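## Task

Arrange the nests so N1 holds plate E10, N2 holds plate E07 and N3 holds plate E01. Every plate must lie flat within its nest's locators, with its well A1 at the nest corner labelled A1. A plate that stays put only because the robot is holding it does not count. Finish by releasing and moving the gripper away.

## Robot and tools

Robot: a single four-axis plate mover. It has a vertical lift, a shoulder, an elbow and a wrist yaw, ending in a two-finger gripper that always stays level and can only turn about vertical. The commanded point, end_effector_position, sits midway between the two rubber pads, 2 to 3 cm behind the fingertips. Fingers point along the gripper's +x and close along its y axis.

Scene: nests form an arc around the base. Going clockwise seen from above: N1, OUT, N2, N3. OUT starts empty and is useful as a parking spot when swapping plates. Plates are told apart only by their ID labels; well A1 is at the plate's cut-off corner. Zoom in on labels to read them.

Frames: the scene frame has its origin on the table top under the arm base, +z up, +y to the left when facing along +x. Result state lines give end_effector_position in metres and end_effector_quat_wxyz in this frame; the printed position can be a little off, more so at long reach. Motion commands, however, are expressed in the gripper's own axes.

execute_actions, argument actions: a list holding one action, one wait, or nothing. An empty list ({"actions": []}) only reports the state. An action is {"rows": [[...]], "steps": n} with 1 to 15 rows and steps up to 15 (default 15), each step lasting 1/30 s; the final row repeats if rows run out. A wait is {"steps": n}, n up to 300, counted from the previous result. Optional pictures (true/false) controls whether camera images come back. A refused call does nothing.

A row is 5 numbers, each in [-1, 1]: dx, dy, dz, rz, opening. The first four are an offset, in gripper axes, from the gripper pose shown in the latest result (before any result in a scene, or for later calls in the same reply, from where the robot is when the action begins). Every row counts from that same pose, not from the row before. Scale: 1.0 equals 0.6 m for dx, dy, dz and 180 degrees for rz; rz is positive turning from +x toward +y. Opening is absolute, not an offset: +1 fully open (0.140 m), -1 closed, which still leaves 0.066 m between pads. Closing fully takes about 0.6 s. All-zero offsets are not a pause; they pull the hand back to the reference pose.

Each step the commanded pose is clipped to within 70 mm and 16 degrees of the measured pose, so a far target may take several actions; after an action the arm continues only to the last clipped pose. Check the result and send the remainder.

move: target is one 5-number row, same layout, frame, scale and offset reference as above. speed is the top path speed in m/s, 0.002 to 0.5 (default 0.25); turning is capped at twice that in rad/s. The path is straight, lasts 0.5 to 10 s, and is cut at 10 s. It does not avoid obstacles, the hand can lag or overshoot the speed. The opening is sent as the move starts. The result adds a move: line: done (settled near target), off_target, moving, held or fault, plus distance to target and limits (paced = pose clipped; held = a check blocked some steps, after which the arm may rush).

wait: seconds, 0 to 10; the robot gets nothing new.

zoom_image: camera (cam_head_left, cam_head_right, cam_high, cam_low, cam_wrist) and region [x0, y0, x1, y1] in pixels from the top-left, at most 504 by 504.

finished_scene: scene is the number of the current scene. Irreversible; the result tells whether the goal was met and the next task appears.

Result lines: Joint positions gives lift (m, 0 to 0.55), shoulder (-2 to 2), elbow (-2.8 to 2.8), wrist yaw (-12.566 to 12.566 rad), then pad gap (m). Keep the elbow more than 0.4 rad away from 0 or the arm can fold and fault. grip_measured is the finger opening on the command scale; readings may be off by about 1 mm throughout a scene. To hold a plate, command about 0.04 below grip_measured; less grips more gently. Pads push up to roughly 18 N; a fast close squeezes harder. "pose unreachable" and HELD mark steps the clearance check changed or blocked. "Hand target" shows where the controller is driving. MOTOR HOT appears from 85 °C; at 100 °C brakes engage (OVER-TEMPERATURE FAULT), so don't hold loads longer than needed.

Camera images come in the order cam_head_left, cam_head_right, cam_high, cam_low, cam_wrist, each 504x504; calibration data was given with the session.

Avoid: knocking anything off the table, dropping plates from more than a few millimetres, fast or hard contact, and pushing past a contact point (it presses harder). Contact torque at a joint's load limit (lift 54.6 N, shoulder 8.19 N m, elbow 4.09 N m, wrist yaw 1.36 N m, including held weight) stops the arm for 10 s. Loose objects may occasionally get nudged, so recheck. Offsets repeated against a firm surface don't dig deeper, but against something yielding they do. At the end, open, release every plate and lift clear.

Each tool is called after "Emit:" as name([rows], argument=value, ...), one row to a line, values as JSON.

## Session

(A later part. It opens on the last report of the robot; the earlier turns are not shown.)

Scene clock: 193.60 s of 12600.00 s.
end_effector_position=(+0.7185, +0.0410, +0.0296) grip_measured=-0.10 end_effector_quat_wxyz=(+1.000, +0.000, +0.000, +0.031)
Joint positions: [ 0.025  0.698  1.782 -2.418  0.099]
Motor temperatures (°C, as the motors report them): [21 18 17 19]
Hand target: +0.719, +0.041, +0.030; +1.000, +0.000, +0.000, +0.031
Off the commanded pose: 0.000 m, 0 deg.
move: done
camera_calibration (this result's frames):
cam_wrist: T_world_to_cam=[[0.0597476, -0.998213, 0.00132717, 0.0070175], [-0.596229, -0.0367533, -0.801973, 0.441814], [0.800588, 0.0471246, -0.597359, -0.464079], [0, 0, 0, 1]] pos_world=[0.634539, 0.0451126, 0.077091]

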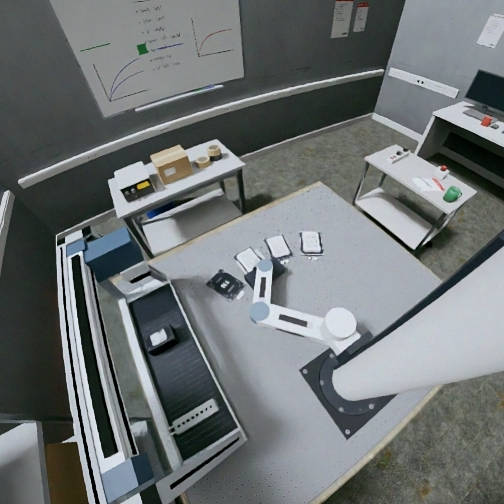

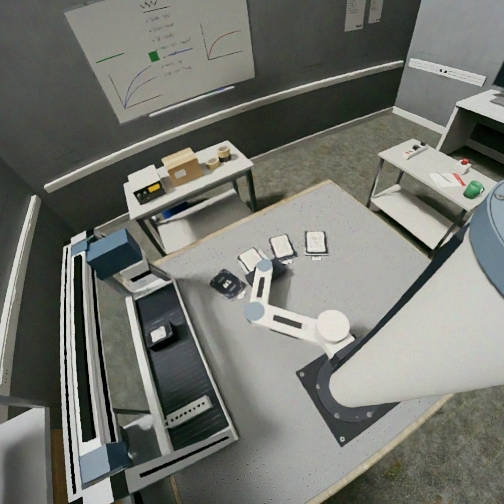

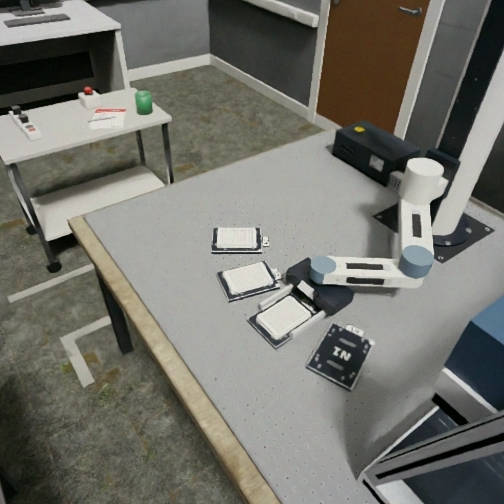

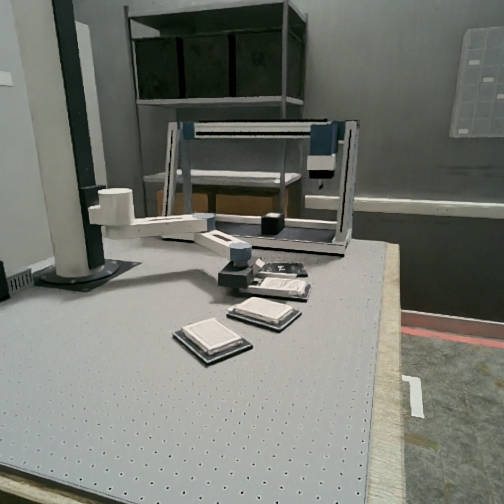

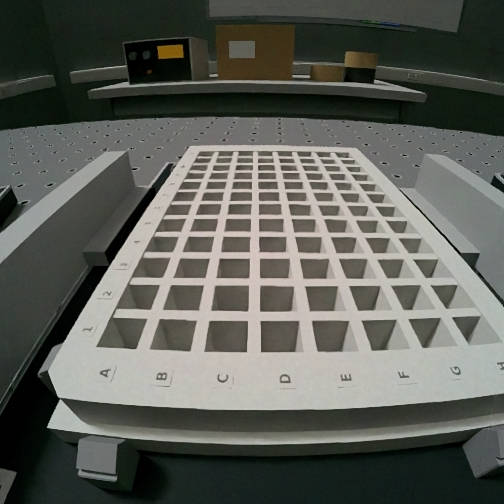

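Emit:
move(target=[0,0,0,0,-0.51])

Emit:
move(target=[0,0,0.04,0,-0.51], speed=0.08)

Emit:
move(target=[-0.066,0.2977,0,0.1078,-0.51], speed=0.3)

Scene clock: 200.40 s of 12600.00 s.
end_effector_position=(+0.7185, +0.0410, +0.0296) grip_measured=-0.46 end_effector_quat_wxyz=(+1.000, +0.000, +0.000, +0.031)
Joint positions: [ 0.025  0.698  1.782 -2.418  0.086]
Motor temperatures (°C, as the motors report them): [21 18 17 19]
Hand target: +0.719, +0.041, +0.030; +1.000, +0.000, +0.000, +0.031
Off the commanded pose: 0.000 m, 0 deg.
After step 90, 3.10 s passed at rest.
move: done
camera_calibration (this result's frames):
cam_wrist: T_world_to_cam=[[0.0597434, -0.998213, 0.00132717, 0.0070191], [-0.596229, -0.0367508, -0.801973, 0.441815], [0.800588, 0.0471213, -0.597359, -0.464078], [0, 0, 0, 1]] pos_world=[0.634539, 0.0451116, 0.0770925]

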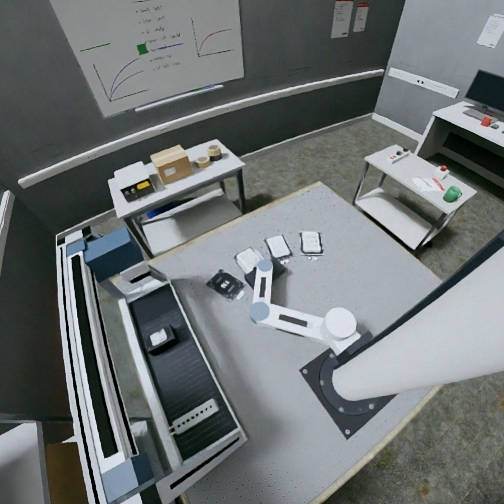

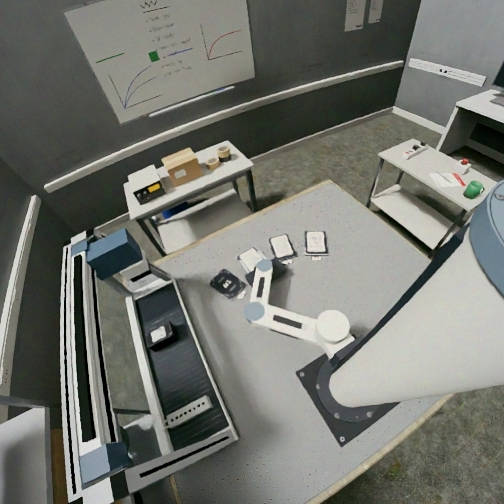

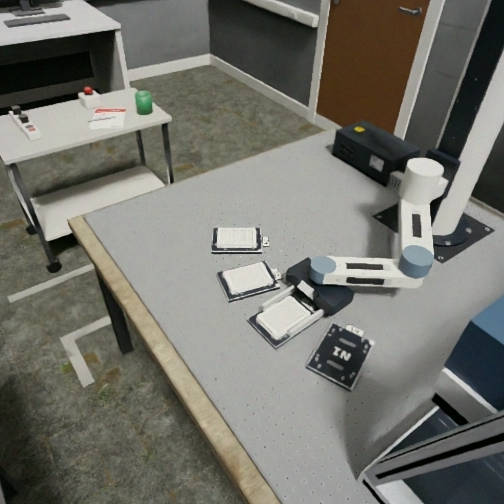

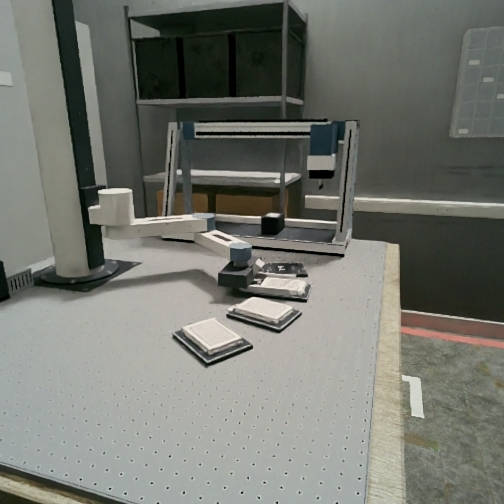

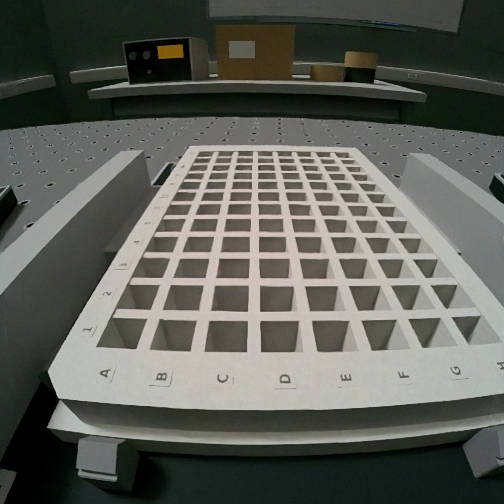

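Scene clock: 201.10 s of 12600.00 s.
end_effector_position=(+0.7185, +0.0410, +0.0536) grip_measured=-0.46 end_effector_quat_wxyz=(+1.000, +0.000, +0.000, +0.031)
Joint positions: [ 0.049  0.698  1.782 -2.418  0.086]
Motor temperatures (°C, as the motors report them): [21 18 17 19]
Hand target: +0.719, +0.041, +0.054; +1.000, +0.000, +0.000, +0.031
Off the commanded pose: 0.000 m, 0 deg.
move: done
camera_calibration (this result's frames):
cam_wrist: T_world_to_cam=[[0.0597622, -0.998212, 0.00132717, 0.00697972], [-0.596228, -0.036762, -0.801973, 0.461086], [0.800587, 0.0471363, -0.597359, -0.449727], [0, 0, 0, 1]] pos_world=[0.634541, 0.0451162, 0.101121]

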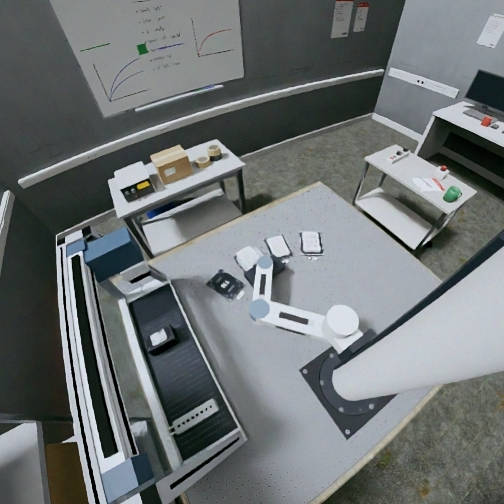

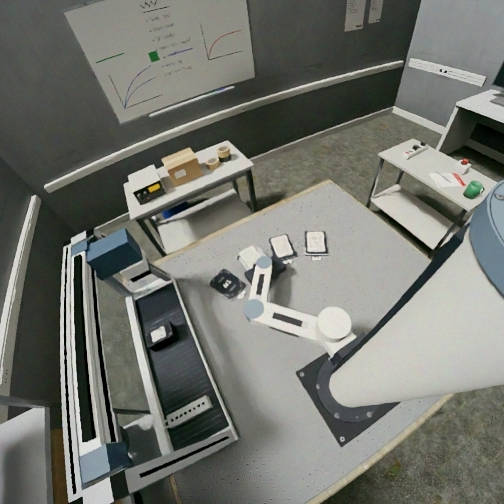

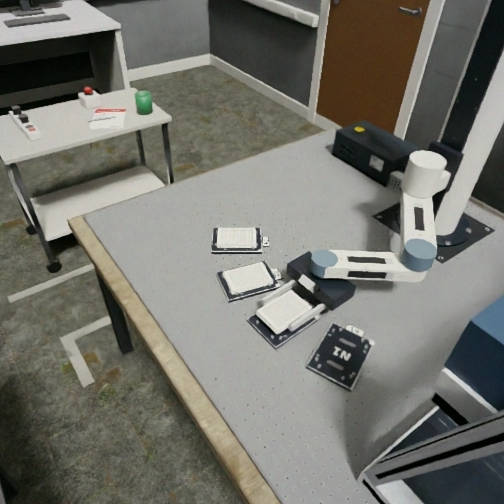

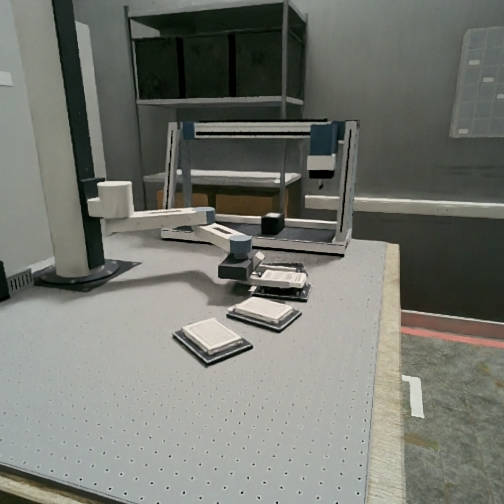

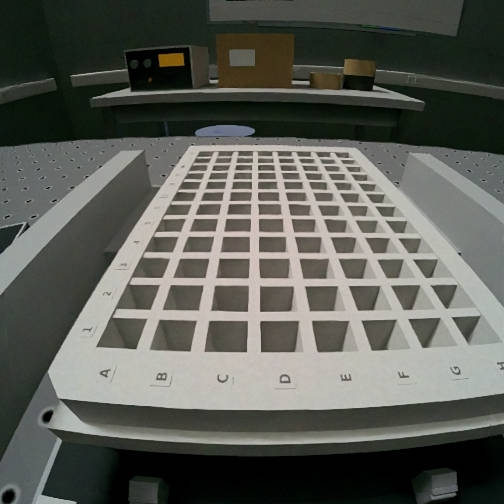

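Scene clock: 202.13 s of 12600.00 s.
end_effector_position=(+0.6681, +0.2171, +0.0536) grip_measured=-0.46 end_effector_quat_wxyz=(+0.980, +0.000, +0.000, +0.199)
Joint positions: [ 0.049  1.054  1.743 -2.397  0.086]
Motor temperatures (°C, as the motors report them): [21 18 17 19]
Hand target: +0.668, +0.217, +0.054; +0.980, +0.000, +0.000, +0.199
Off the commanded pose: 0.000 m, 0 deg.
move: done
camera_calibration (this result's frames):
cam_wrist: T_world_to_cam=[[0.388553, -0.921426, 0.00132717, -0.0506077], [-0.550009, -0.233087, -0.801973, 0.44922], [0.739267, 0.310879, -0.597359, -0.433926], [0, 0, 0, 1]] pos_world=[0.587527, 0.192974, 0.10112]

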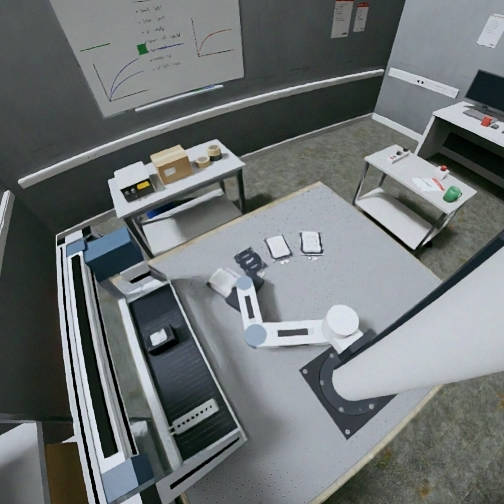

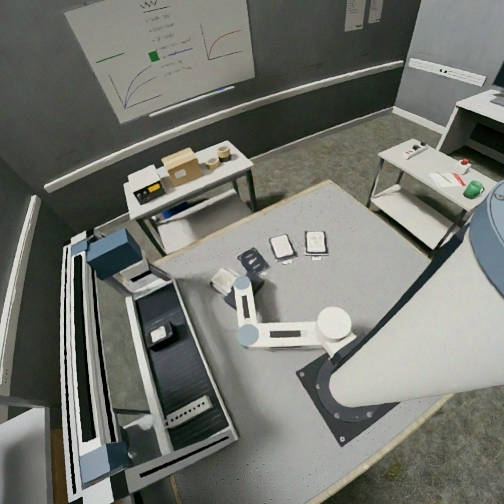

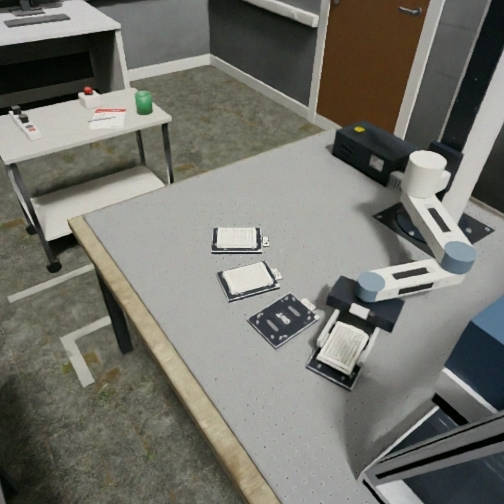

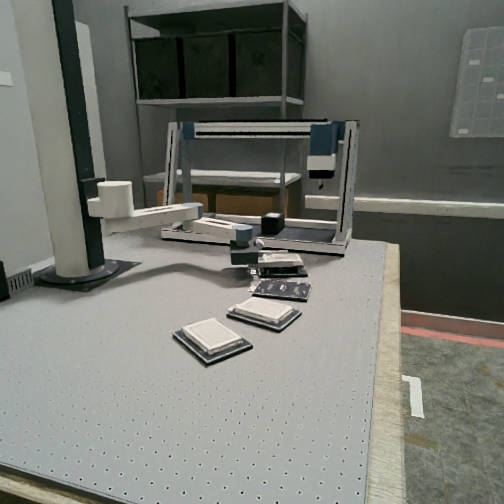

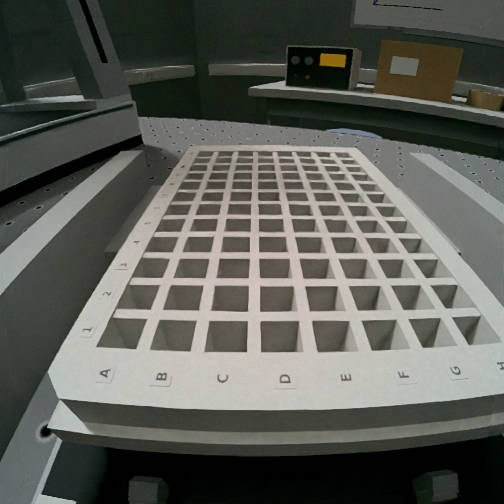

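Emit:
move(target=[-0.0004,-0.0005,-0.039,0,-0.51], speed=0.03)

Emit:
execute_actions([
  {"rows":[[0,0,0,0,-0.1]],"steps":8},
])

Emit:
move(target=[0,0,0.1,0,-0.1])

Scene clock: 206.80 s of 12600.00 s.
end_effector_position=(+0.6680, +0.2167, +0.0302) grip_measured=-0.46 end_effector_quat_wxyz=(+0.980, +0.000, +0.000, +0.199)
Joint positions: [ 0.025  1.054  1.742 -2.396  0.086]
Motor temperatures (°C, as the motors report them): [21 18 17 19]
Hand target: +0.668, +0.217, +0.030; +0.980, +0.000, +0.000, +0.199
Off the commanded pose: 0.000 m, 0 deg.
After step 90, 0.67 s passed at rest.
move: done
camera_calibration (this result's frames):
cam_wrist: T_world_to_cam=[[0.388403, -0.921489, 0.00132717, -0.050739], [-0.550047, -0.232997, -0.801973, 0.430284], [0.739318, 0.310759, -0.597359, -0.447765], [0, 0, 0, 1]] pos_world=[0.587425, 0.192647, 0.0776667]

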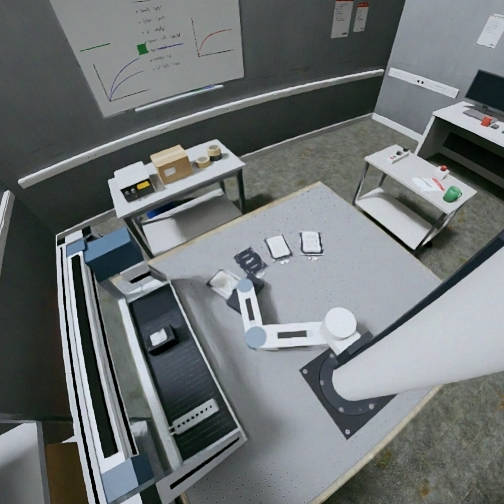

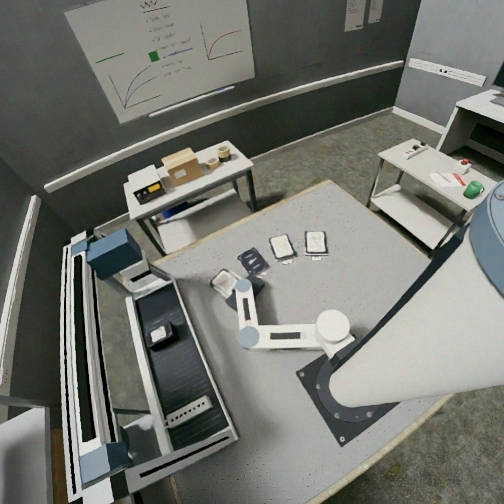

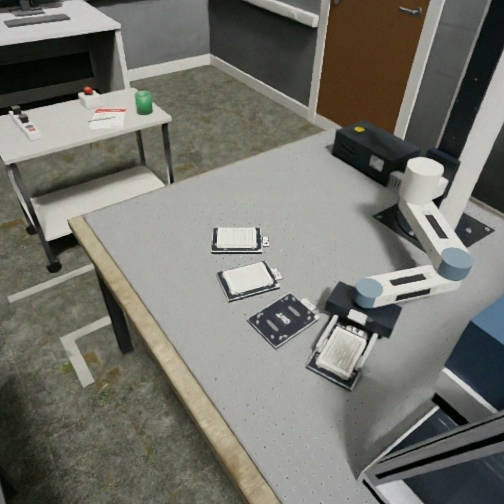

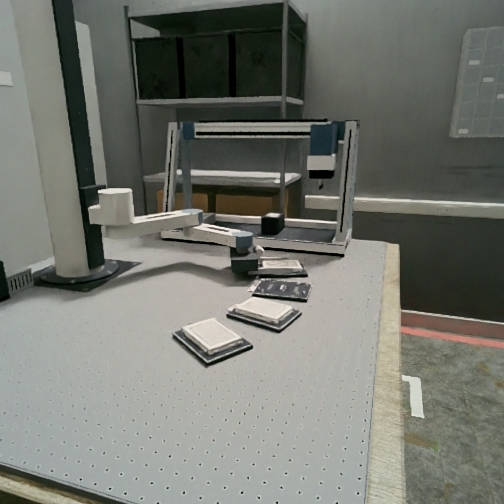

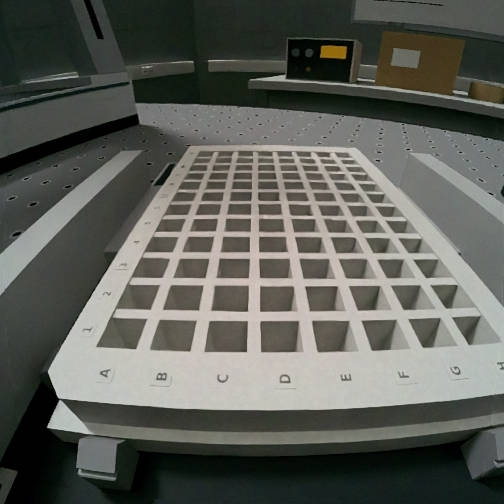

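Scene clock: 207.07 s of 12600.00 s.
end_effector_position=(+0.6680, +0.2167, +0.0302) grip_measured=-0.10 end_effector_quat_wxyz=(+0.980, +0.000, +0.000, +0.199)
Joint positions: [ 0.025  1.054  1.742 -2.396  0.099]
Motor temperatures (°C, as the motors report them): [21 18 17 19]
Hand target: +0.668, +0.217, +0.030; +0.980, +0.000, +0.000, +0.199
Off the commanded pose: 0.000 m, 0 deg.
Steps of this call (steps 1 to 8: all 8 steps of this action). Readings (end_effector_position):
1: (+0.6680, +0.2167, +0.0302)
2: (+0.6680, +0.2167, +0.0302)
4: (+0.6680, +0.2167, +0.0302)
8: the state above
camera_calibration (this result's frames):
cam_wrist: T_world_to_cam=[[0.388413, -0.921484, 0.00132717, -0.0507454], [-0.550045, -0.233004, -0.801973, 0.430284], [0.739314, 0.310767, -0.597359, -0.447765], [0, 0, 0, 1]] pos_world=[0.587424, 0.192647, 0.0776666]

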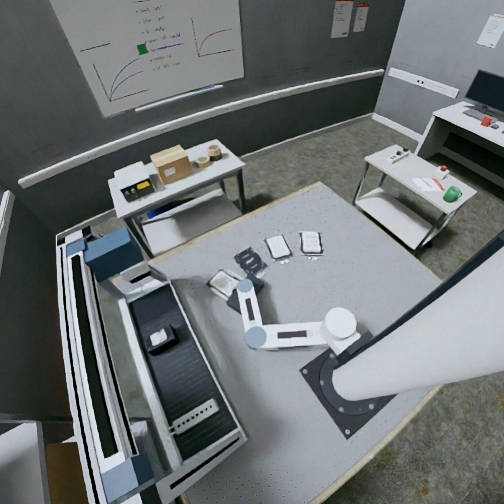

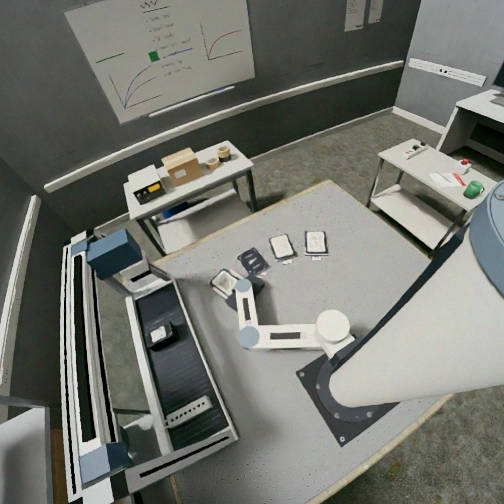

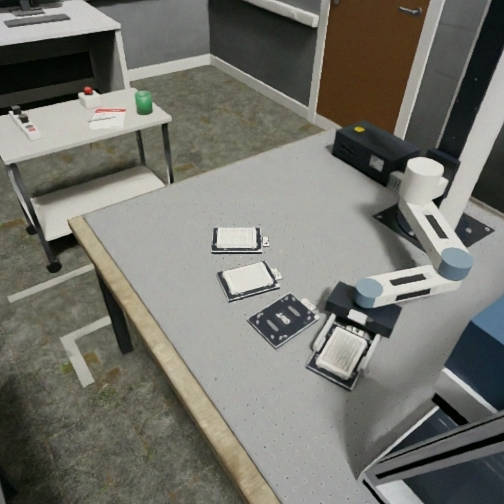

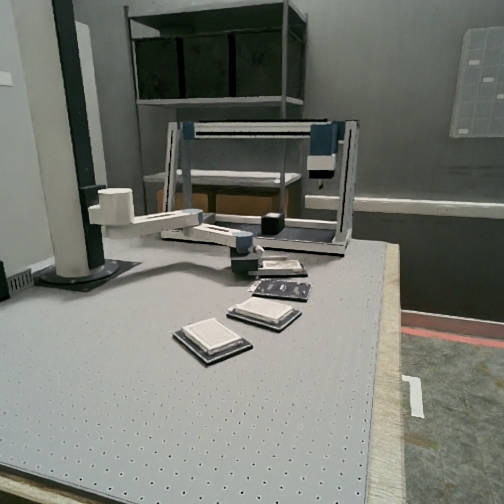

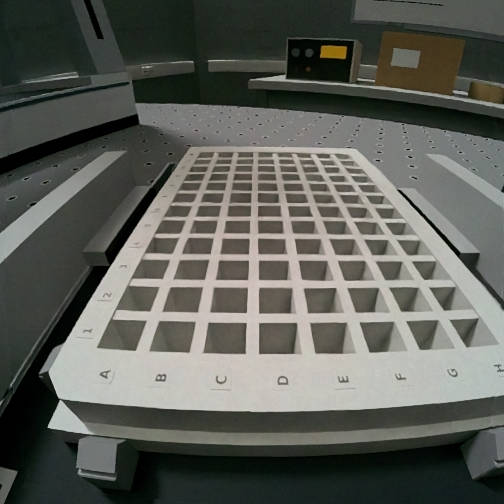

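Scene clock: 208.03 s of 12600.00 s.
end_effector_position=(+0.6680, +0.2167, +0.0902) grip_measured=-0.10 end_effector_quat_wxyz=(+0.980, +0.000, +0.000, +0.199)
Joint positions: [ 0.085  1.054  1.742 -2.396  0.099]
Motor temperatures (°C, as the motors report them): [21 18 17 19]
Hand target: +0.668, +0.217, +0.090; +0.980, +0.000, +0.000, +0.199
Off the commanded pose: 0.000 m, 0 deg.
move: done
camera_calibration (this result's frames):
cam_wrist: T_world_to_cam=[[0.38844, -0.921473, 0.00132717, -0.0508362], [-0.550038, -0.23302, -0.801973, 0.478436], [0.739305, 0.310789, -0.597359, -0.411901], [0, 0, 0, 1]] pos_world=[0.587425, 0.192655, 0.137707]

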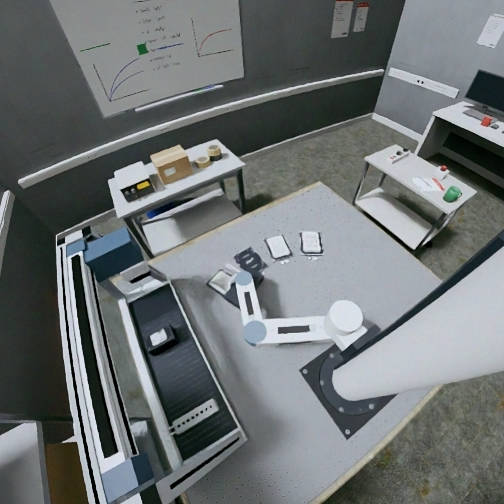

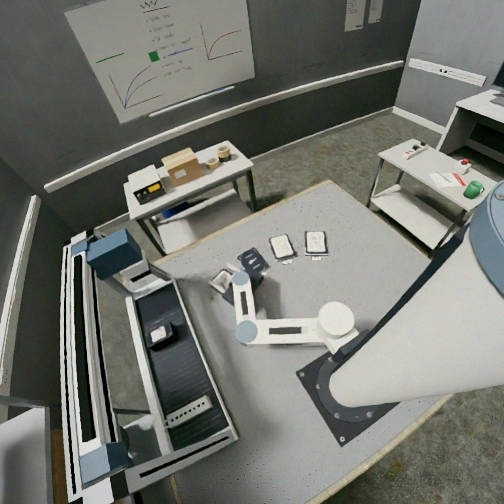

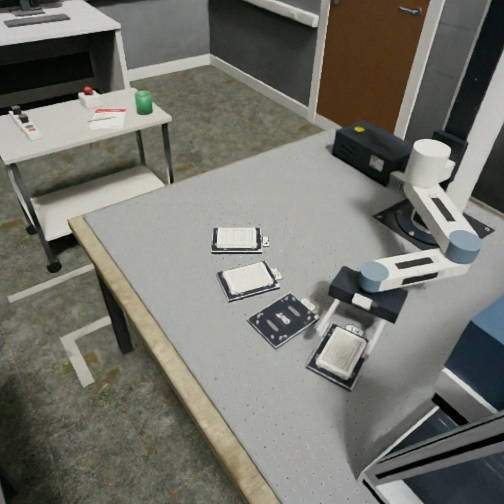

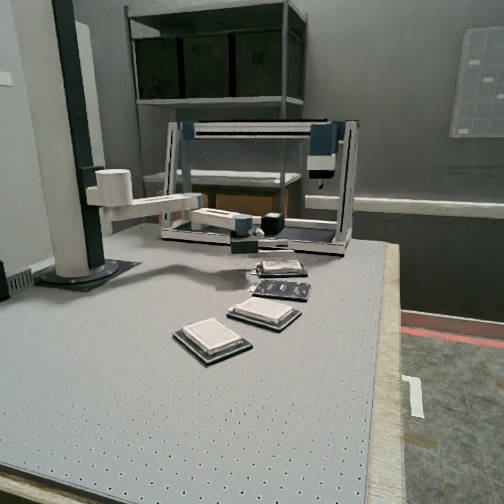

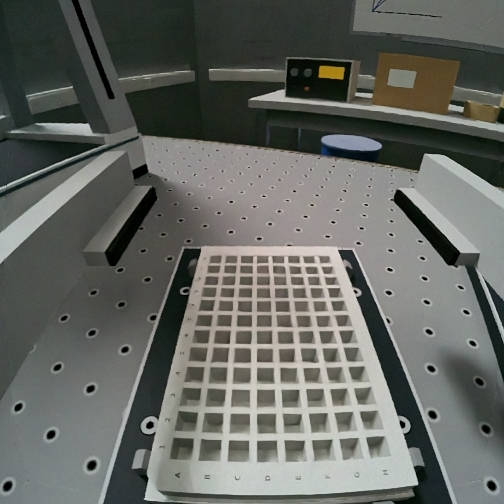

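Move clear a bit more, then finish.

Emit:
move(target=[-0.2,0,0.05,0,-0.1], speed=0.4)

Emit:
finished_scene(scene=1)

Scene clock: 215.13 s of 12600.00 s.
end_effector_position=(+0.5574, +0.1700, +0.1203) grip_measured=-0.10 end_effector_quat_wxyz=(+0.980, +0.000, +0.000, +0.199)
Joint positions: [ 0.115  1.316  1.121 -2.037  0.099]
Motor temperatures (°C, as the motors report them): [21 18 17 19]
Hand target: +0.557, +0.170, +0.120; +0.980, +0.000, +0.000, +0.199
Off the commanded pose: 0.000 m, 0 deg.
After step 90, 3.30 s passed at rest.
move: done
camera_calibration (this result's frames):
cam_wrist: T_world_to_cam=[[0.388208, -0.921571, 0.00132717, -0.0508297], [-0.550096, -0.232881, -0.801973, 0.430825], [0.739384, 0.310602, -0.597359, -0.297693], [0, 0, 0, 1]] pos_world=[0.476837, 0.145952, 0.167748]

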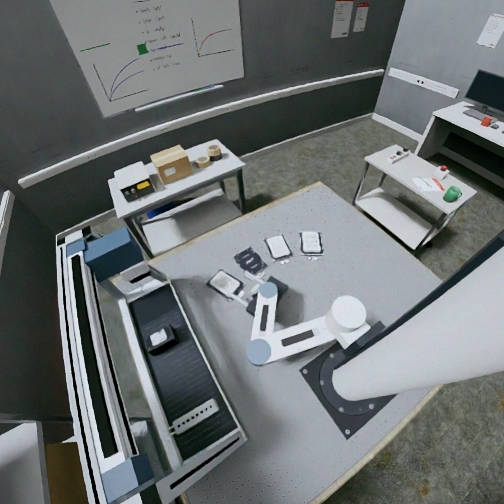

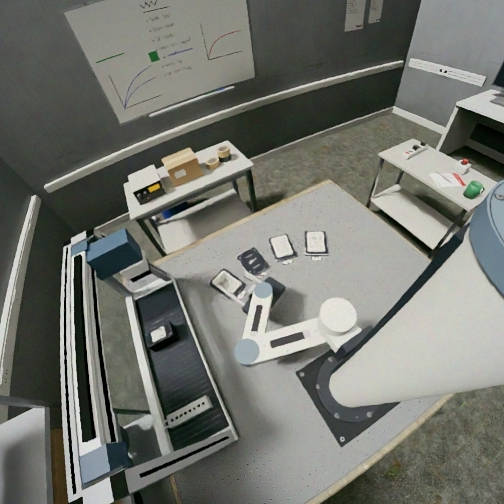

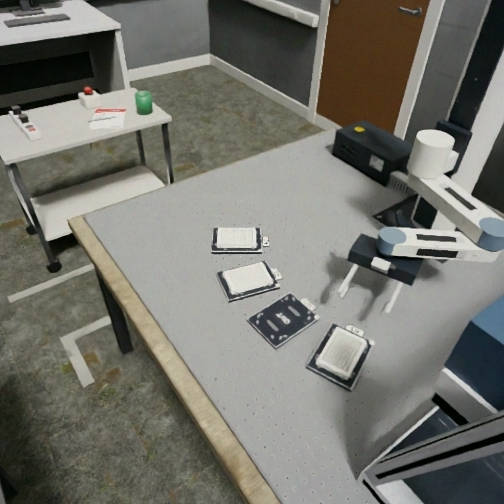

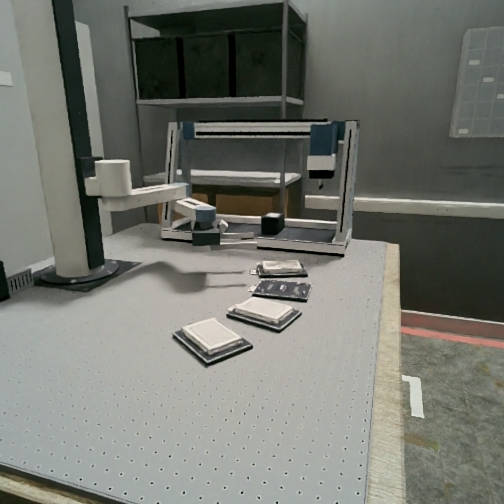

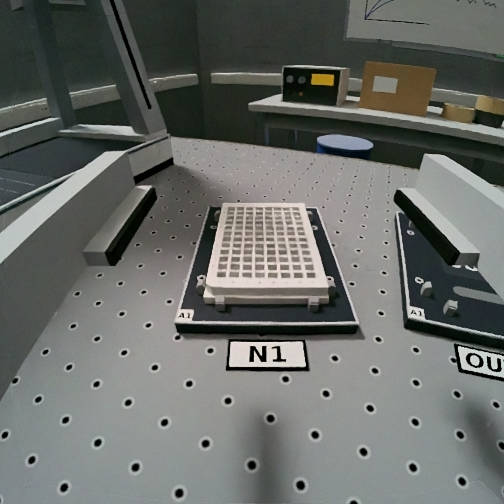

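The scene is finished: the task was done.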